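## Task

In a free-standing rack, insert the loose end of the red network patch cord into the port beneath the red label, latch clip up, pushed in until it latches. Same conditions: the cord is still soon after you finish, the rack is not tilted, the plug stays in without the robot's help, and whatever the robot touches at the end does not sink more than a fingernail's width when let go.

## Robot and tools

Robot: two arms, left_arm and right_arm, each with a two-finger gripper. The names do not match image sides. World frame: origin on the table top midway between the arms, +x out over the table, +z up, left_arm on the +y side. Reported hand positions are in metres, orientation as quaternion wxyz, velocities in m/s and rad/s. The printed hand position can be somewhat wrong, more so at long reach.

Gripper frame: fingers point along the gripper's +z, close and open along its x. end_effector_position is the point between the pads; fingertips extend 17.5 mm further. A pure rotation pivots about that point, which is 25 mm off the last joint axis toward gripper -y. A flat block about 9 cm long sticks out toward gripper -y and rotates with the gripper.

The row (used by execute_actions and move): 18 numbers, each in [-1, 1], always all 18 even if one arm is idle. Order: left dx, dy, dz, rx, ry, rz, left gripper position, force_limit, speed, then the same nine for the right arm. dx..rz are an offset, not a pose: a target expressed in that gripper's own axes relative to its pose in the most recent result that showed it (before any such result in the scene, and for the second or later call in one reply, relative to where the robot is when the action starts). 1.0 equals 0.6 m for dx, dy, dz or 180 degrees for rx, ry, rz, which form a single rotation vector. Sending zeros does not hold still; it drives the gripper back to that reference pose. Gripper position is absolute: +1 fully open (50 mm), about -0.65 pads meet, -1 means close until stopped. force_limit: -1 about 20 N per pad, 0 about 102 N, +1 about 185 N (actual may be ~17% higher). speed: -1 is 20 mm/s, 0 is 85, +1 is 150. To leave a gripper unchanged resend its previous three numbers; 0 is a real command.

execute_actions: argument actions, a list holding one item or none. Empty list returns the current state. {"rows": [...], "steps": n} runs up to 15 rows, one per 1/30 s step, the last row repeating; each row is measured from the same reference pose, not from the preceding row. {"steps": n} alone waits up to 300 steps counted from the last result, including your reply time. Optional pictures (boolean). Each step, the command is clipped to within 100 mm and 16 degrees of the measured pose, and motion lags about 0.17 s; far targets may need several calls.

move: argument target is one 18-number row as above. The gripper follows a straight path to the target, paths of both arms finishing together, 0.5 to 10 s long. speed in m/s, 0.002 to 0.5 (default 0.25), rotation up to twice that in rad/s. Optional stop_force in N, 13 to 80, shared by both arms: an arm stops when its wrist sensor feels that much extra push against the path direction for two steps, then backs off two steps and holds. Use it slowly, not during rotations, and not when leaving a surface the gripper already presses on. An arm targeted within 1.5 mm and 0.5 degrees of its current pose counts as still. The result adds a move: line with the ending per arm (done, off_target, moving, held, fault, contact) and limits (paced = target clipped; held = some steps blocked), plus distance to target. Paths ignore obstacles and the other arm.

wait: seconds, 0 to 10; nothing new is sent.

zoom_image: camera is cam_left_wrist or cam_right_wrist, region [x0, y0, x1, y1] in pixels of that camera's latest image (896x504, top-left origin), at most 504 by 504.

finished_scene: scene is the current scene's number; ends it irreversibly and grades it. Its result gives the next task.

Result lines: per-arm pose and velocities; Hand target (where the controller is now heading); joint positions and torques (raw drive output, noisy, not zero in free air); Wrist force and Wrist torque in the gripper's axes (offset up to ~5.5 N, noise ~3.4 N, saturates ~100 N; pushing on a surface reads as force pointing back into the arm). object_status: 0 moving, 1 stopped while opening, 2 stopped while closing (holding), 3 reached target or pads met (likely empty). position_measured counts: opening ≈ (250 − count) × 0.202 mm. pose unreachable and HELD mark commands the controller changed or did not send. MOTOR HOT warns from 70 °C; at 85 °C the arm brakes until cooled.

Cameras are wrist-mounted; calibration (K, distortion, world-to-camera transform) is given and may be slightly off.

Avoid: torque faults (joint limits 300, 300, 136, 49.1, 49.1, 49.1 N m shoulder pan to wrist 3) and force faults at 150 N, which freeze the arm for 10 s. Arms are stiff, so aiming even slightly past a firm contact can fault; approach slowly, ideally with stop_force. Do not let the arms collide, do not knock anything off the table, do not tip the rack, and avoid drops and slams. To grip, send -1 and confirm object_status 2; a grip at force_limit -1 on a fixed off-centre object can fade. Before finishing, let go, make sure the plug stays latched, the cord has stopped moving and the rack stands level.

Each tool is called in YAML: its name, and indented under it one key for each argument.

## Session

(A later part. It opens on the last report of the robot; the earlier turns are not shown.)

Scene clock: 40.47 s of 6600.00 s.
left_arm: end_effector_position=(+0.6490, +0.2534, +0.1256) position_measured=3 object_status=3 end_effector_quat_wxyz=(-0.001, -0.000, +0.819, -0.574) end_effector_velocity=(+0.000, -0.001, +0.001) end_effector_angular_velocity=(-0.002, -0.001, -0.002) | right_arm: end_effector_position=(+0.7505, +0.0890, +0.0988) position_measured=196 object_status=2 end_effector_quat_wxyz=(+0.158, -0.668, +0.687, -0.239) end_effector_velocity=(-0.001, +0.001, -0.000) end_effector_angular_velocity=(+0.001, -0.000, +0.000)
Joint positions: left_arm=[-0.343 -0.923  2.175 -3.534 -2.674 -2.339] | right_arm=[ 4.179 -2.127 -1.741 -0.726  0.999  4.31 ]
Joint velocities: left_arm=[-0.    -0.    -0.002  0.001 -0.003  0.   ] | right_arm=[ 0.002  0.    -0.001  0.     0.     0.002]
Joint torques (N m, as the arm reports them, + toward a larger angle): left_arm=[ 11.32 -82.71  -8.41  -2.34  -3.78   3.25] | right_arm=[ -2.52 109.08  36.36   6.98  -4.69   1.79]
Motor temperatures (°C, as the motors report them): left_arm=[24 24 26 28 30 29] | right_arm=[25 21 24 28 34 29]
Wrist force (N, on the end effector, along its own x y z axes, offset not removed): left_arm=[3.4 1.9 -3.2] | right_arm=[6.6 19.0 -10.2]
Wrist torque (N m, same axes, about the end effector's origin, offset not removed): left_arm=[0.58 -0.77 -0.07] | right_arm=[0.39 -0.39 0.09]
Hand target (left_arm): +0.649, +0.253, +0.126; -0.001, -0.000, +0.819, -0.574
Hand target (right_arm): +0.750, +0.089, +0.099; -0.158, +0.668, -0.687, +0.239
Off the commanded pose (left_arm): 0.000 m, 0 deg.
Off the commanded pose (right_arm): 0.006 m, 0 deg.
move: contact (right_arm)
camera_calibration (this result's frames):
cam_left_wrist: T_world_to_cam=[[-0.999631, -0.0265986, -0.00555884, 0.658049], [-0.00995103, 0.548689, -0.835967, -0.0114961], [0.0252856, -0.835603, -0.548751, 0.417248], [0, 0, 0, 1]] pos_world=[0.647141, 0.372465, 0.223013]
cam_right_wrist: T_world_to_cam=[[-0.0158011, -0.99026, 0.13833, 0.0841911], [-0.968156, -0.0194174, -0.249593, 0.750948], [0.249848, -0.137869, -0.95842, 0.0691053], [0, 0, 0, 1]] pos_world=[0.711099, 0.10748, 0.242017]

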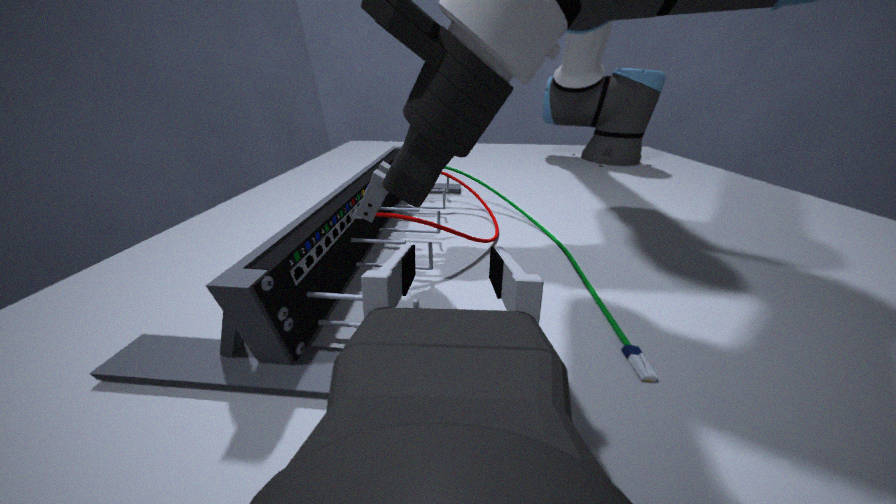

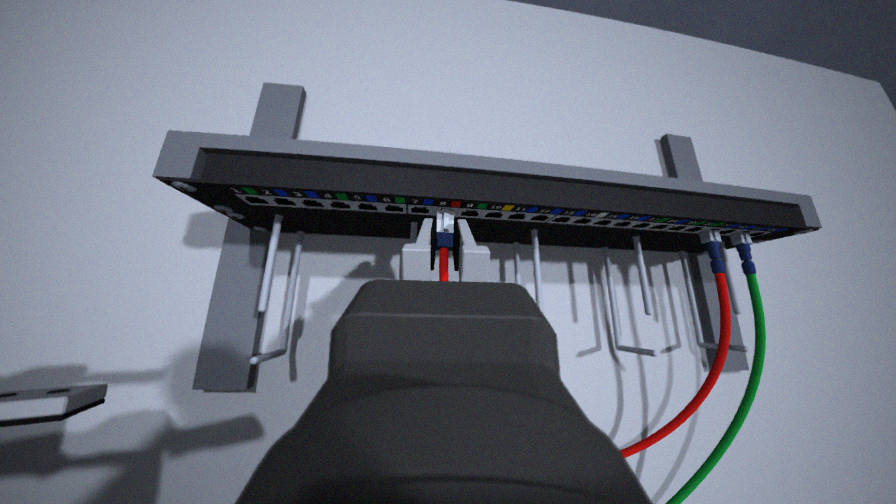

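The plug is partly in, with about 4 mm to go.

move:
  target: [0,0,0,0,0,0,1,0,0,0.0003,-0.0066,0.0043,0,0,0,-1,-0.5,-0.8]
  speed: 0.004
  stop_force: 22

move:
  target: [0,0,0,0,0,0,1,0,0,0,0.0028,-0.0018,0,0,0,-1,-0.5,-0.8]
  speed: 0.003

zoom_image:
  camera: "cam_right_wrist"
  region: [405, 175, 485, 245]

Scene clock: 45.37 s of 6600.00 s.
left_arm: end_effector_position=(+0.6490, +0.2534, +0.1256) position_measured=3 object_status=3 end_effector_quat_wxyz=(-0.001, -0.000, +0.819, -0.574) end_effector_velocity=(-0.001, -0.000, -0.000) end_effector_angular_velocity=(-0.001, +0.002, -0.001) | right_arm: end_effector_position=(+0.7550, +0.0886, +0.0987) position_measured=196 object_status=2 end_effector_quat_wxyz=(+0.158, -0.668, +0.687, -0.239) end_effector_velocity=(-0.001, +0.000, -0.000) end_effector_angular_velocity=(-0.000, +0.000, +0.001)
Joint positions: left_arm=[-0.343 -0.923  2.175 -3.534 -2.674 -2.339] | right_arm=[ 4.174 -2.131 -1.736 -0.725  1.     4.304]
Joint velocities: left_arm=[-0.     0.     0.001  0.001 -0.002  0.   ] | right_arm=[ 0.001 -0.    -0.    -0.     0.    -0.   ]
Joint torques (N m, as the arm reports them, + toward a larger angle): left_arm=[ 12.52 -82.89  -8.66  -2.38  -3.76   3.37] | right_arm=[ -5.8  107.49  45.15   7.54  -8.04   1.72]
Motor temperatures (°C, as the motors report them): left_arm=[24 24 26 28 30 29] | right_arm=[25 21 24 28 34 29]
Wrist force (N, on the end effector, along its own x y z axes, offset not removed): left_arm=[-1.0 0.6 4.4] | right_arm=[5.2 23.3 -9.5]
Wrist torque (N m, same axes, about the end effector's origin, offset not removed): left_arm=[0.31 0.19 -0.20] | right_arm=[-0.03 -0.26 0.00]
Hand target (left_arm): +0.649, +0.253, +0.126; -0.001, -0.000, +0.819, -0.574
Hand target (right_arm): +0.755, +0.089, +0.099; -0.158, +0.668, -0.687, +0.239
Off the commanded pose (left_arm): 0.000 m, 0 deg.
Off the commanded pose (right_arm): 0.000 m, 0 deg.
After step 90, 0.30 s passed at rest.
move: contact (right_arm)
camera_calibration (this result's frames):
cam_left_wrist: T_world_to_cam=[[-0.999631, -0.0265988, -0.00555825, 0.658049], [-0.00995163, 0.548689, -0.835967, -0.0114957], [0.0252855, -0.835603, -0.548751, 0.417248], [0, 0, 0, 1]] pos_world=[0.647141, 0.372465, 0.223013]
cam_right_wrist: T_world_to_cam=[[-0.0157216, -0.990265, 0.138304, 0.0838164], [-0.968196, -0.0194656, -0.249433, 0.755233], [0.249697, -0.137827, -0.958465, 0.0680148], [0, 0, 0, 1]] pos_world=[0.715549, 0.107076, 0.241978]

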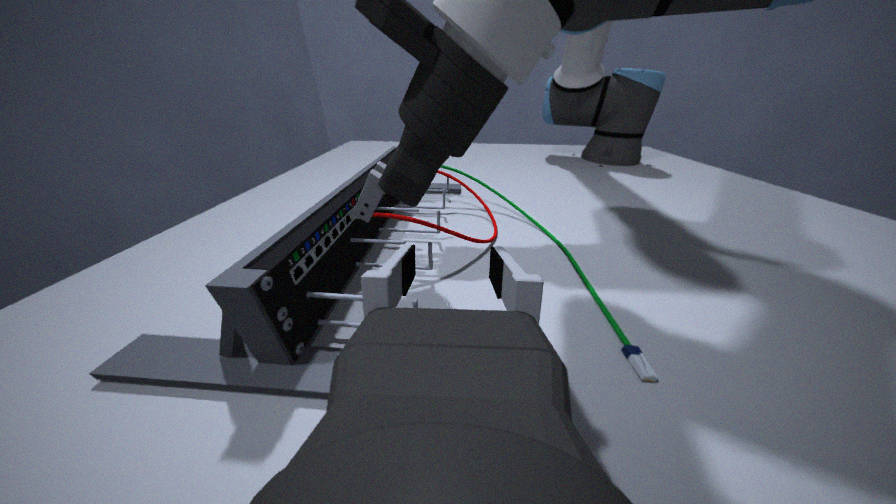

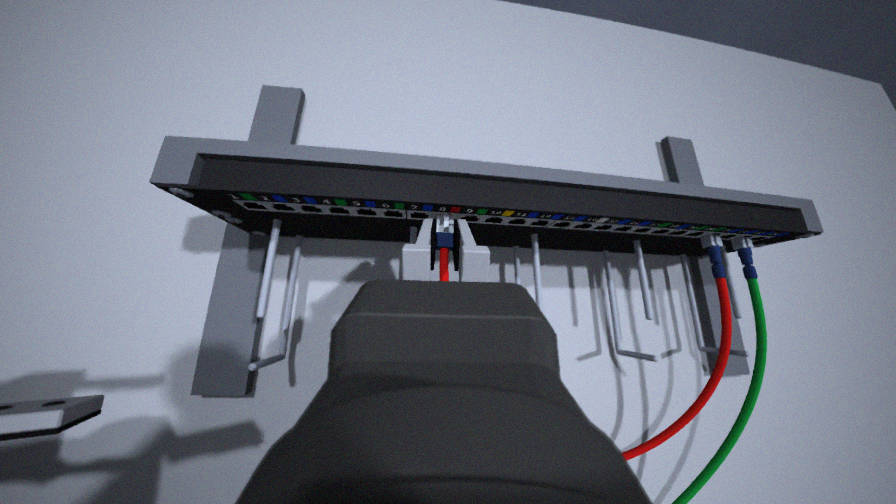

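Scene clock: 46.27 s of 6600.00 s.
left_arm: end_effector_position=(+0.6490, +0.2534, +0.1256) position_measured=3 object_status=3 end_effector_quat_wxyz=(-0.001, -0.000, +0.819, -0.574) end_effector_velocity=(-0.001, +0.000, +0.000) end_effector_angular_velocity=(-0.000, +0.002, -0.000) | right_arm: end_effector_position=(+0.7532, +0.0886, +0.0987) position_measured=196 object_status=2 end_effector_quat_wxyz=(+0.158, -0.668, +0.687, -0.239) end_effector_velocity=(-0.001, +0.001, +0.001) end_effector_angular_velocity=(+0.002, -0.001, -0.000)
Joint positions: left_arm=[-0.343 -0.923  2.175 -3.534 -2.674 -2.339] | right_arm=[ 4.176 -2.129 -1.738 -0.725  0.999  4.306]
Joint velocities: left_arm=[ 0.    -0.001  0.001  0.001 -0.001 -0.001] | right_arm=[ 0.001  0.002 -0.001  0.001 -0.     0.002]
Joint torques (N m, as the arm reports them, + toward a larger angle): left_arm=[ 11.88 -82.64  -9.15  -2.39  -3.65   3.32] | right_arm=[ 20.45 115.85  31.49   2.24   1.27   1.99]
Motor temperatures (°C, as the motors report them): left_arm=[24 24 26 28 30 29] | right_arm=[25 21 24 28 34 29]
Wrist force (N, on the end effector, along its own x y z axes, offset not removed): left_arm=[1.3 5.5 0.9] | right_arm=[3.0 -6.7 16.2]
Wrist torque (N m, same axes, about the end effector's origin, offset not removed): left_arm=[0.98 -0.20 -0.28] | right_arm=[0.75 -0.47 0.03]
Hand target (left_arm): +0.649, +0.253, +0.126; -0.001, -0.000, +0.819, -0.574
Hand target (right_arm): +0.753, +0.089, +0.099; -0.158, +0.668, -0.687, +0.239
Off the commanded pose (left_arm): 0.000 m, 0 deg.
Off the commanded pose (right_arm): 0.000 m, 0 deg.
move: done
camera_calibration (this result's frames):
cam_left_wrist: T_world_to_cam=[[-0.999631, -0.0265987, -0.0055583, 0.658049], [-0.00995154, 0.548689, -0.835967, -0.0114957], [0.0252854, -0.835603, -0.548751, 0.417248], [0, 0, 0, 1]] pos_world=[0.647141, 0.372465, 0.223013]
cam_right_wrist: T_world_to_cam=[[-0.0158496, -0.99025, 0.138397, 0.083896], [-0.968152, -0.0193896, -0.249611, 0.753468], [0.249861, -0.137945, -0.958405, 0.0683773], [0, 0, 0, 1]] pos_world=[0.713717, 0.10712, 0.241996]

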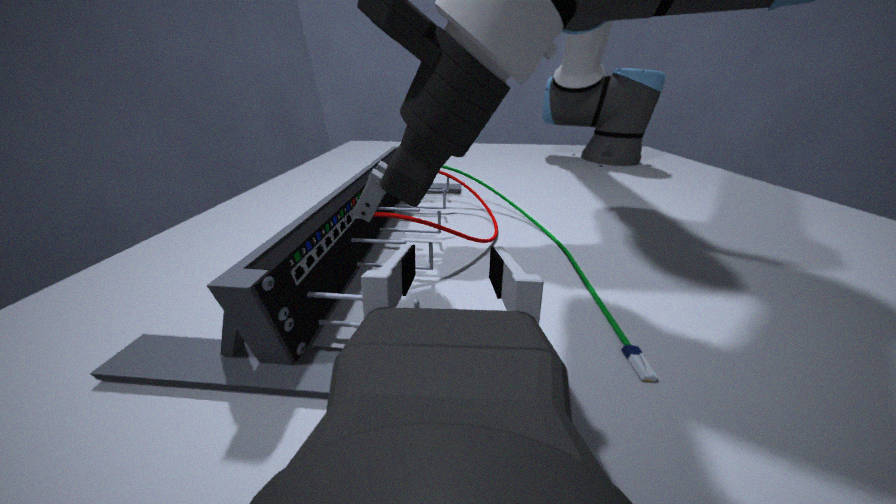

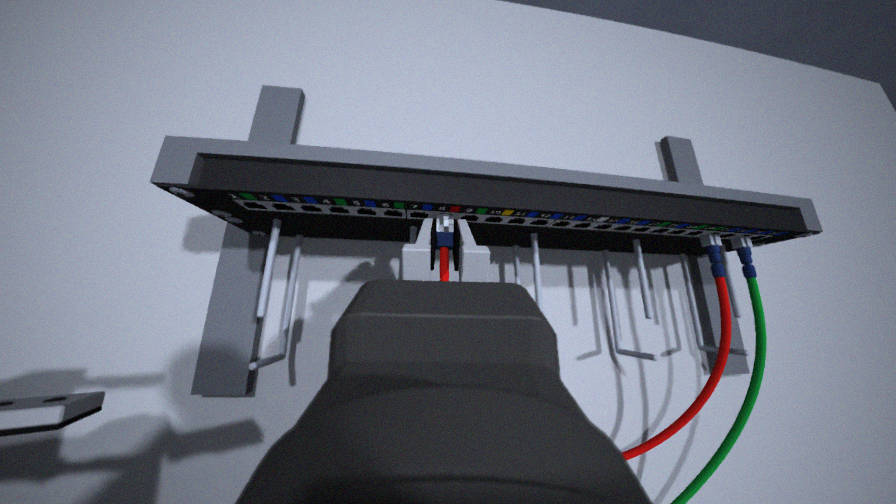

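Region (405, 175, 485, 245) of cam_right_wrist's 896x504 image, scaled by 6.300, with more detail than that image has; it fills the top 441 rows of this view, and the rest is white.

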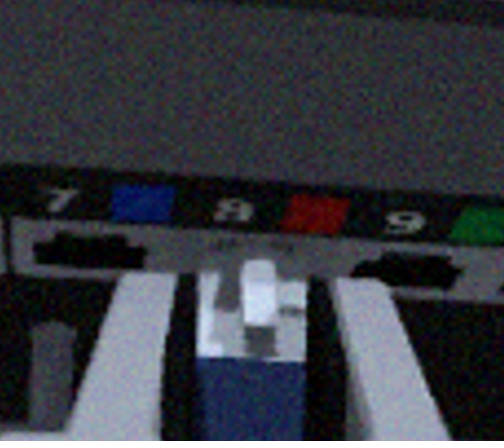

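execute_actions:
  actions: []
  pictures: false

move:
  target: [0,0,0,0,0,0,1,0,0,0,-0.0008,0.0005,0,0,0,0.1,-0.5,0]
  speed: 0.02

move:
  target: [0,0,0,0,0,0,1,0,0,0,0,-0.08,0,0,0,0.1,-0.5,0]
  speed: 0.1

wait:
  seconds: 2

Scene clock: 51.33 s of 6600.00 s.
left_arm: end_effector_position=(+0.6490, +0.2534, +0.1256) position_measured=3 object_status=3 end_effector_quat_wxyz=(-0.001, -0.000, +0.819, -0.574) end_effector_velocity=(+0.001, -0.000, +0.000) end_effector_angular_velocity=(+0.000, -0.001, +0.001) | right_arm: end_effector_position=(+0.7530, +0.0887, +0.0987) position_measured=196 object_status=2 end_effector_quat_wxyz=(+0.158, -0.668, +0.687, -0.239) end_effector_velocity=(-0.000, -0.000, -0.001) end_effector_angular_velocity=(-0.002, +0.001, +0.001)
Joint positions: left_arm=[-0.343 -0.923  2.175 -3.534 -2.674 -2.339] | right_arm=[ 4.176 -2.129 -1.738 -0.725  1.     4.306]
Joint velocities: left_arm=[ 0.    -0.    -0.001  0.     0.001 -0.001] | right_arm=[-0.    -0.001 -0.    -0.001 -0.    -0.001]
Joint torques (N m, as the arm reports them, + toward a larger angle): left_arm=[ 10.96 -82.84  -8.55  -2.37  -3.9    3.29] | right_arm=[ 13.66 110.3   40.35   5.91  -0.06   2.13]
Motor temperatures (°C, as the motors report them): left_arm=[24 24 26 28 30 29] | right_arm=[25 21 24 28 34 29]
Wrist force (N, on the end effector, along its own x y z axes, offset not removed): left_arm=[1.5 -0.6 -2.2] | right_arm=[3.1 -8.2 14.9]
Wrist torque (N m, same axes, about the end effector's origin, offset not removed): left_arm=[0.02 -0.27 -0.18] | right_arm=[0.56 -0.23 0.05]
Hand target (left_arm): +0.649, +0.253, +0.126; -0.001, -0.000, +0.819, -0.574
Hand target (right_arm): +0.753, +0.089, +0.099; -0.158, +0.668, -0.687, +0.239
Off the commanded pose (left_arm): 0.000 m, 0 deg.
Off the commanded pose (right_arm): 0.000 m, 0 deg.
Steps of this call (steps 1 to 90: nothing new was sent; then 2.07 s passed at rest). Readings (end_effector_position | what the end effector reports):
1: left_arm (+0.6490, +0.2534, +0.1256) | right_arm (+0.7531, +0.0886, +0.0987) | left_arm position_measured=3 object_status=3 | right_arm position_measured=196 object_status=2
2: left_arm (+0.6490, +0.2534, +0.1256) | right_arm (+0.7531, +0.0887, +0.0987) | left_arm position_measured=3 object_status=3 | right_arm position_measured=196 object_status=2
4: left_arm (+0.6490, +0.2534, +0.1256) | right_arm (+0.7531, +0.0887, +0.0987) | left_arm position_measured=3 object_status=3 | right_arm position_measured=196 object_status=2
8: left_arm (+0.6490, +0.2534, +0.1256) | right_arm (+0.7530, +0.0887, +0.0987) | left_arm position_measured=3 object_status=3 | right_arm position_measured=196 object_status=2
90: the state above

Scene clock: 52.03 s of 6600.00 s.
left_arm: end_effector_position=(+0.6490, +0.2534, +0.1256) position_measured=3 object_status=3 end_effector_quat_wxyz=(-0.001, -0.000, +0.819, -0.574) end_effector_velocity=(+0.000, -0.000, -0.000) end_effector_angular_velocity=(-0.001, +0.002, -0.000) | right_arm: end_effector_position=(+0.7535, +0.0887, +0.0987) position_measured=138 object_status=3 end_effector_quat_wxyz=(+0.158, -0.668, +0.687, -0.239) end_effector_velocity=(+0.000, -0.000, +0.000) end_effector_angular_velocity=(-0.000, +0.000, +0.000)
Joint positions: left_arm=[-0.343 -0.923  2.175 -3.534 -2.674 -2.339] | right_arm=[ 4.175 -2.129 -1.738 -0.725  1.     4.306]
Joint velocities: left_arm=[-0.     0.001 -0.001  0.    -0.001 -0.002] | right_arm=[-0.     0.     0.    -0.     0.    -0.001]
Joint torques (N m, as the arm reports them, + toward a larger angle): left_arm=[ 12.02 -83.14  -9.23  -2.37  -3.89   3.36] | right_arm=[-16.6   82.98  53.83   6.63   0.24  -2.06]
Motor temperatures (°C, as the motors report them): left_arm=[24 24 26 28 30 29] | right_arm=[25 21 24 28 34 29]
Wrist force (N, on the end effector, along its own x y z axes, offset not removed): left_arm=[-0.5 1.2 2.4] | right_arm=[5.0 2.6 -1.1]
Wrist torque (N m, same axes, about the end effector's origin, offset not removed): left_arm=[0.28 0.11 -0.33] | right_arm=[0.39 -0.77 -0.03]
Hand target (left_arm): +0.649, +0.253, +0.126; -0.001, -0.000, +0.819, -0.574
Hand target (right_arm): +0.754, +0.089, +0.099; -0.158, +0.668, -0.687, +0.239
Off the commanded pose (left_arm): 0.000 m, 0 deg.
Off the commanded pose (right_arm): 0.000 m, 0 deg.
move: done
camera_calibration (this result's frames):
cam_left_wrist: T_world_to_cam=[[-0.999631, -0.0265987, -0.00555853, 0.658049], [-0.00995133, 0.548689, -0.835967, -0.0114959], [0.0252855, -0.835603, -0.548751, 0.417248], [0, 0, 0, 1]] pos_world=[0.647141, 0.372465, 0.223013]
cam_right_wrist: T_world_to_cam=[[-0.0156674, -0.990272, 0.138257, 0.0838754], [-0.968197, -0.0195057, -0.249427, 0.753781], [0.249697, -0.137768, -0.958473, 0.0684462], [0, 0, 0, 1]] pos_world=[0.714032, 0.107192, 0.24202]

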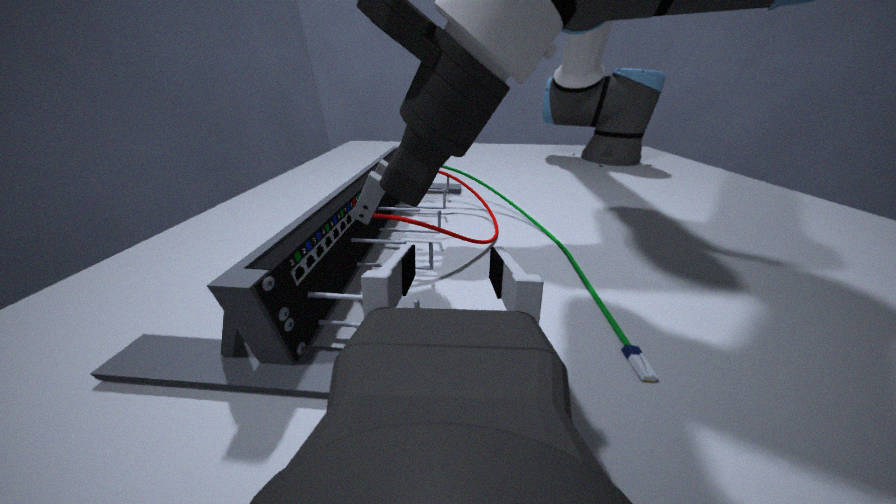

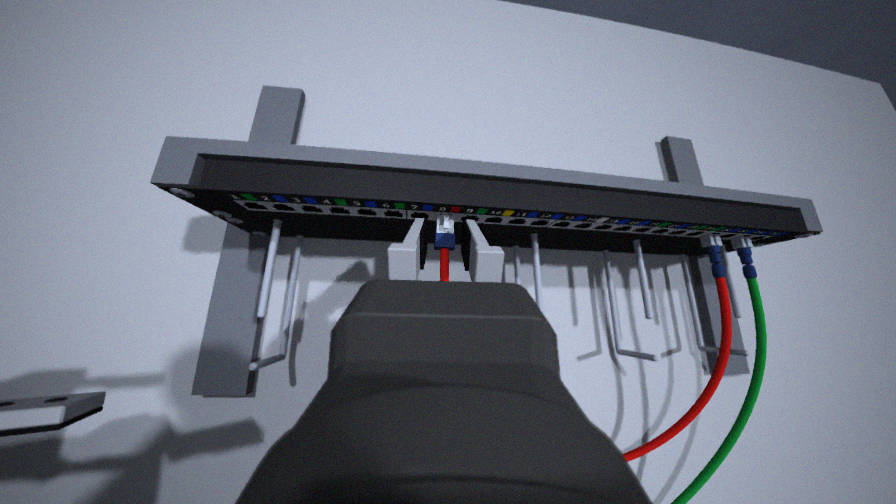

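Scene clock: 53.03 s of 6600.00 s.
left_arm: end_effector_position=(+0.6490, +0.2534, +0.1256) position_measured=3 object_status=3 end_effector_quat_wxyz=(-0.001, -0.000, +0.819, -0.574) end_effector_velocity=(+0.000, -0.000, +0.001) end_effector_angular_velocity=(-0.001, +0.001, -0.000) | right_arm: end_effector_position=(+0.7279, +0.0943, +0.1386) position_measured=138 object_status=3 end_effector_quat_wxyz=(+0.158, -0.668, +0.687, -0.239) end_effector_velocity=(-0.001, +0.001, +0.003) end_effector_angular_velocity=(+0.002, -0.001, -0.000)
Joint positions: left_arm=[-0.343 -0.923  2.175 -3.534 -2.674 -2.339] | right_arm=[ 4.205 -2.072 -1.739 -0.8    0.997  4.341]
Joint velocities: left_arm=[-0.    -0.    -0.001  0.001 -0.001 -0.001] | right_arm=[ 0.002  0.004 -0.    -0.003 -0.     0.003]
Joint torques (N m, as the arm reports them, + toward a larger angle): left_arm=[ 13.14 -83.39  -8.56  -2.21  -3.8    3.22] | right_arm=[  7.05 105.77  52.21   1.94  -4.55   1.85]
Motor temperatures (°C, as the motors report them): left_arm=[24 24 26 28 30 29] | right_arm=[25 21 24 28 34 29]
Wrist force (N, on the end effector, along its own x y z axes, offset not removed): left_arm=[1.8 6.0 4.4] | right_arm=[3.8 4.4 0.5]
Wrist torque (N m, same axes, about the end effector's origin, offset not removed): left_arm=[1.44 -0.35 -0.28] | right_arm=[0.76 -0.45 0.04]
Hand target (left_arm): +0.649, +0.253, +0.126; -0.001, -0.000, +0.819, -0.574
Hand target (right_arm): +0.728, +0.094, +0.139; -0.158, +0.668, -0.687, +0.239
Off the commanded pose (left_arm): 0.000 m, 0 deg.
Off the commanded pose (right_arm): 0.000 m, 0 deg.
move: done
camera_calibration (this result's frames):
cam_left_wrist: T_world_to_cam=[[-0.999631, -0.0265986, -0.00555865, 0.658049], [-0.00995119, 0.548689, -0.835967, -0.0114958], [0.0252855, -0.835603, -0.548751, 0.417248], [0, 0, 0, 1]] pos_world=[0.647141, 0.372465, 0.223013]
cam_right_wrist: T_world_to_cam=[[-0.015603, -0.990264, 0.138323, 0.0834219], [-0.968219, -0.0195726, -0.249338, 0.739057], [0.249617, -0.137817, -0.958487, 0.113831], [0, 0, 0, 1]] pos_world=[0.688456, 0.112763, 0.281841]

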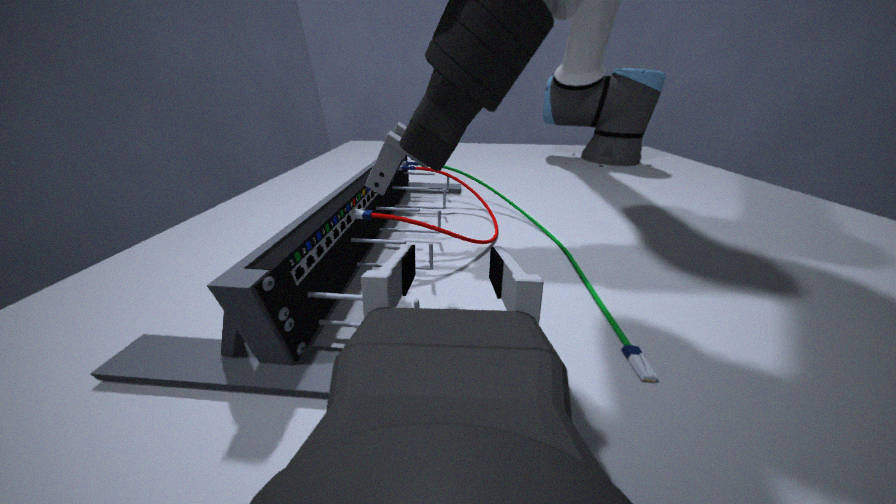

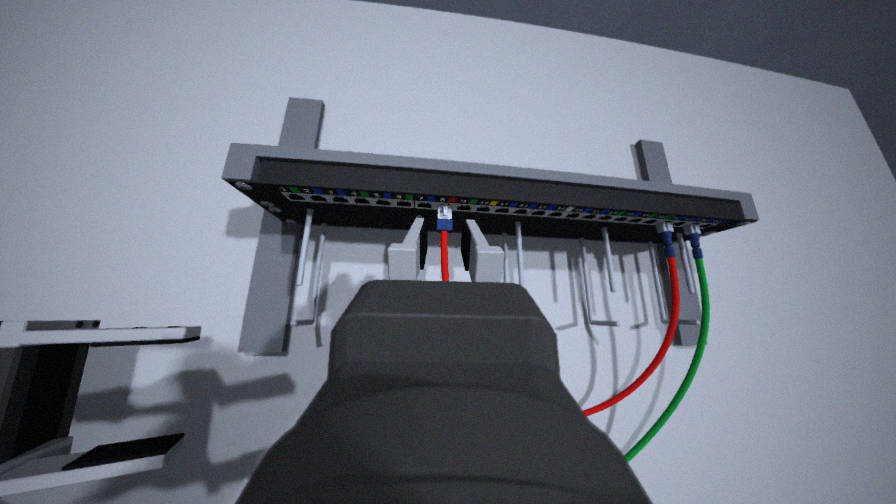

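Scene clock: 55.03 s of 6600.00 s.
left_arm: end_effector_position=(+0.6490, +0.2534, +0.1256) position_measured=3 object_status=3 end_effector_quat_wxyz=(-0.001, -0.000, +0.819, -0.574) end_effector_velocity=(+0.000, +0.000, +0.001) end_effector_angular_velocity=(-0.001, -0.001, +0.000) | right_arm: end_effector_position=(+0.7277, +0.0944, +0.1389) position_measured=138 object_status=3 end_effector_quat_wxyz=(+0.158, -0.668, +0.687, -0.239) end_effector_velocity=(+0.000, -0.000, -0.001) end_effector_angular_velocity=(-0.000, +0.000, -0.001)
Joint positions: left_arm=[-0.343 -0.923  2.175 -3.534 -2.674 -2.339] | right_arm=[ 4.205 -2.072 -1.739 -0.8    0.996  4.341]
Joint velocities: left_arm=[ 0. -0. -0. -0. -0.  0.] | right_arm=[-0.001 -0.001  0.     0.     0.     0.   ]
Joint torques (N m, as the arm reports them, + toward a larger angle): left_arm=[ 11.45 -84.09  -8.77  -2.25  -3.86   3.41] | right_arm=[  7.85 106.13  55.73   2.27  -4.59   1.91]
Motor temperatures (°C, as the motors report them): left_arm=[24 24 26 28 30 29] | right_arm=[25 21 24 28 34 29]
Wrist force (N, on the end effector, along its own x y z axes, offset not removed): left_arm=[-2.2 -3.7 2.3] | right_arm=[3.0 4.4 0.4]
Wrist torque (N m, same axes, about the end effector's origin, offset not removed): left_arm=[-0.49 0.50 -0.23] | right_arm=[0.74 -0.37 0.05]
Hand target (left_arm): +0.649, +0.253, +0.126; -0.001, -0.000, +0.819, -0.574
Hand target (right_arm): +0.728, +0.094, +0.139; -0.158, +0.668, -0.687, +0.239
Off the commanded pose (left_arm): 0.000 m, 0 deg.
Off the commanded pose (right_arm): 0.000 m, 0 deg.
Steps of this call (steps 1 to 60: nothing new was sent). Readings (end_effector_position | what the end effector reports):
1: left_arm (+0.6490, +0.2534, +0.1256) | right_arm (+0.7278, +0.0943, +0.1386) | left_arm position_measured=3 object_status=3 | right_arm position_measured=138 object_status=3
2: left_arm (+0.6490, +0.2534, +0.1256) | right_arm (+0.7278, +0.0943, +0.1387) | left_arm position_measured=3 object_status=3 | right_arm position_measured=138 object_status=3
4: left_arm (+0.6490, +0.2534, +0.1256) | right_arm (+0.7278, +0.0943, +0.1388) | left_arm position_measured=3 object_status=3 | right_arm position_measured=138 object_status=3
8: left_arm (+0.6490, +0.2534, +0.1256) | right_arm (+0.7277, +0.0944, +0.1389) | left_arm position_measured=3 object_status=3 | right_arm position_measured=138 object_status=3
60: the state above
camera_calibration (this result's frames):
cam_left_wrist: T_world_to_cam=[[-0.999631, -0.0265986, -0.00555816, 0.658049], [-0.00995157, 0.548689, -0.835967, -0.0114957], [0.0252852, -0.835603, -0.548751, 0.417249], [0, 0, 0, 1]] pos_world=[0.647141, 0.372465, 0.223013]
cam_right_wrist: T_world_to_cam=[[-0.0156288, -0.990283, 0.138188, 0.0835249], [-0.968207, -0.0195203, -0.249389, 0.739005], [0.249663, -0.137692, -0.958493, 0.114171], [0, 0, 0, 1]] pos_world=[0.688311, 0.112859, 0.28219]

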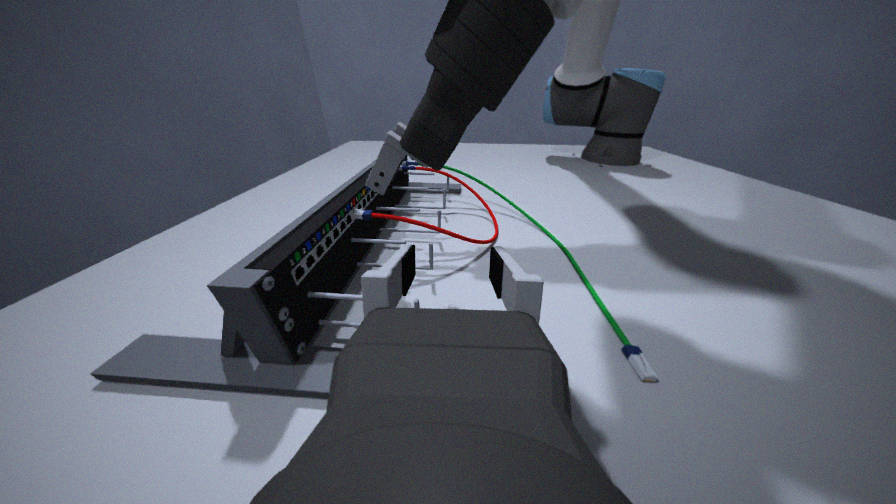

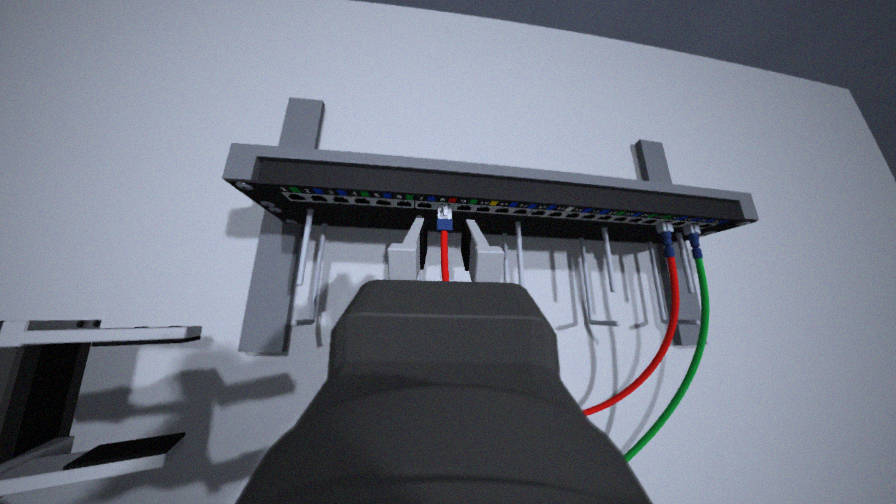

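finished_scene:
  scene: 2

The scene is finished: the task was done.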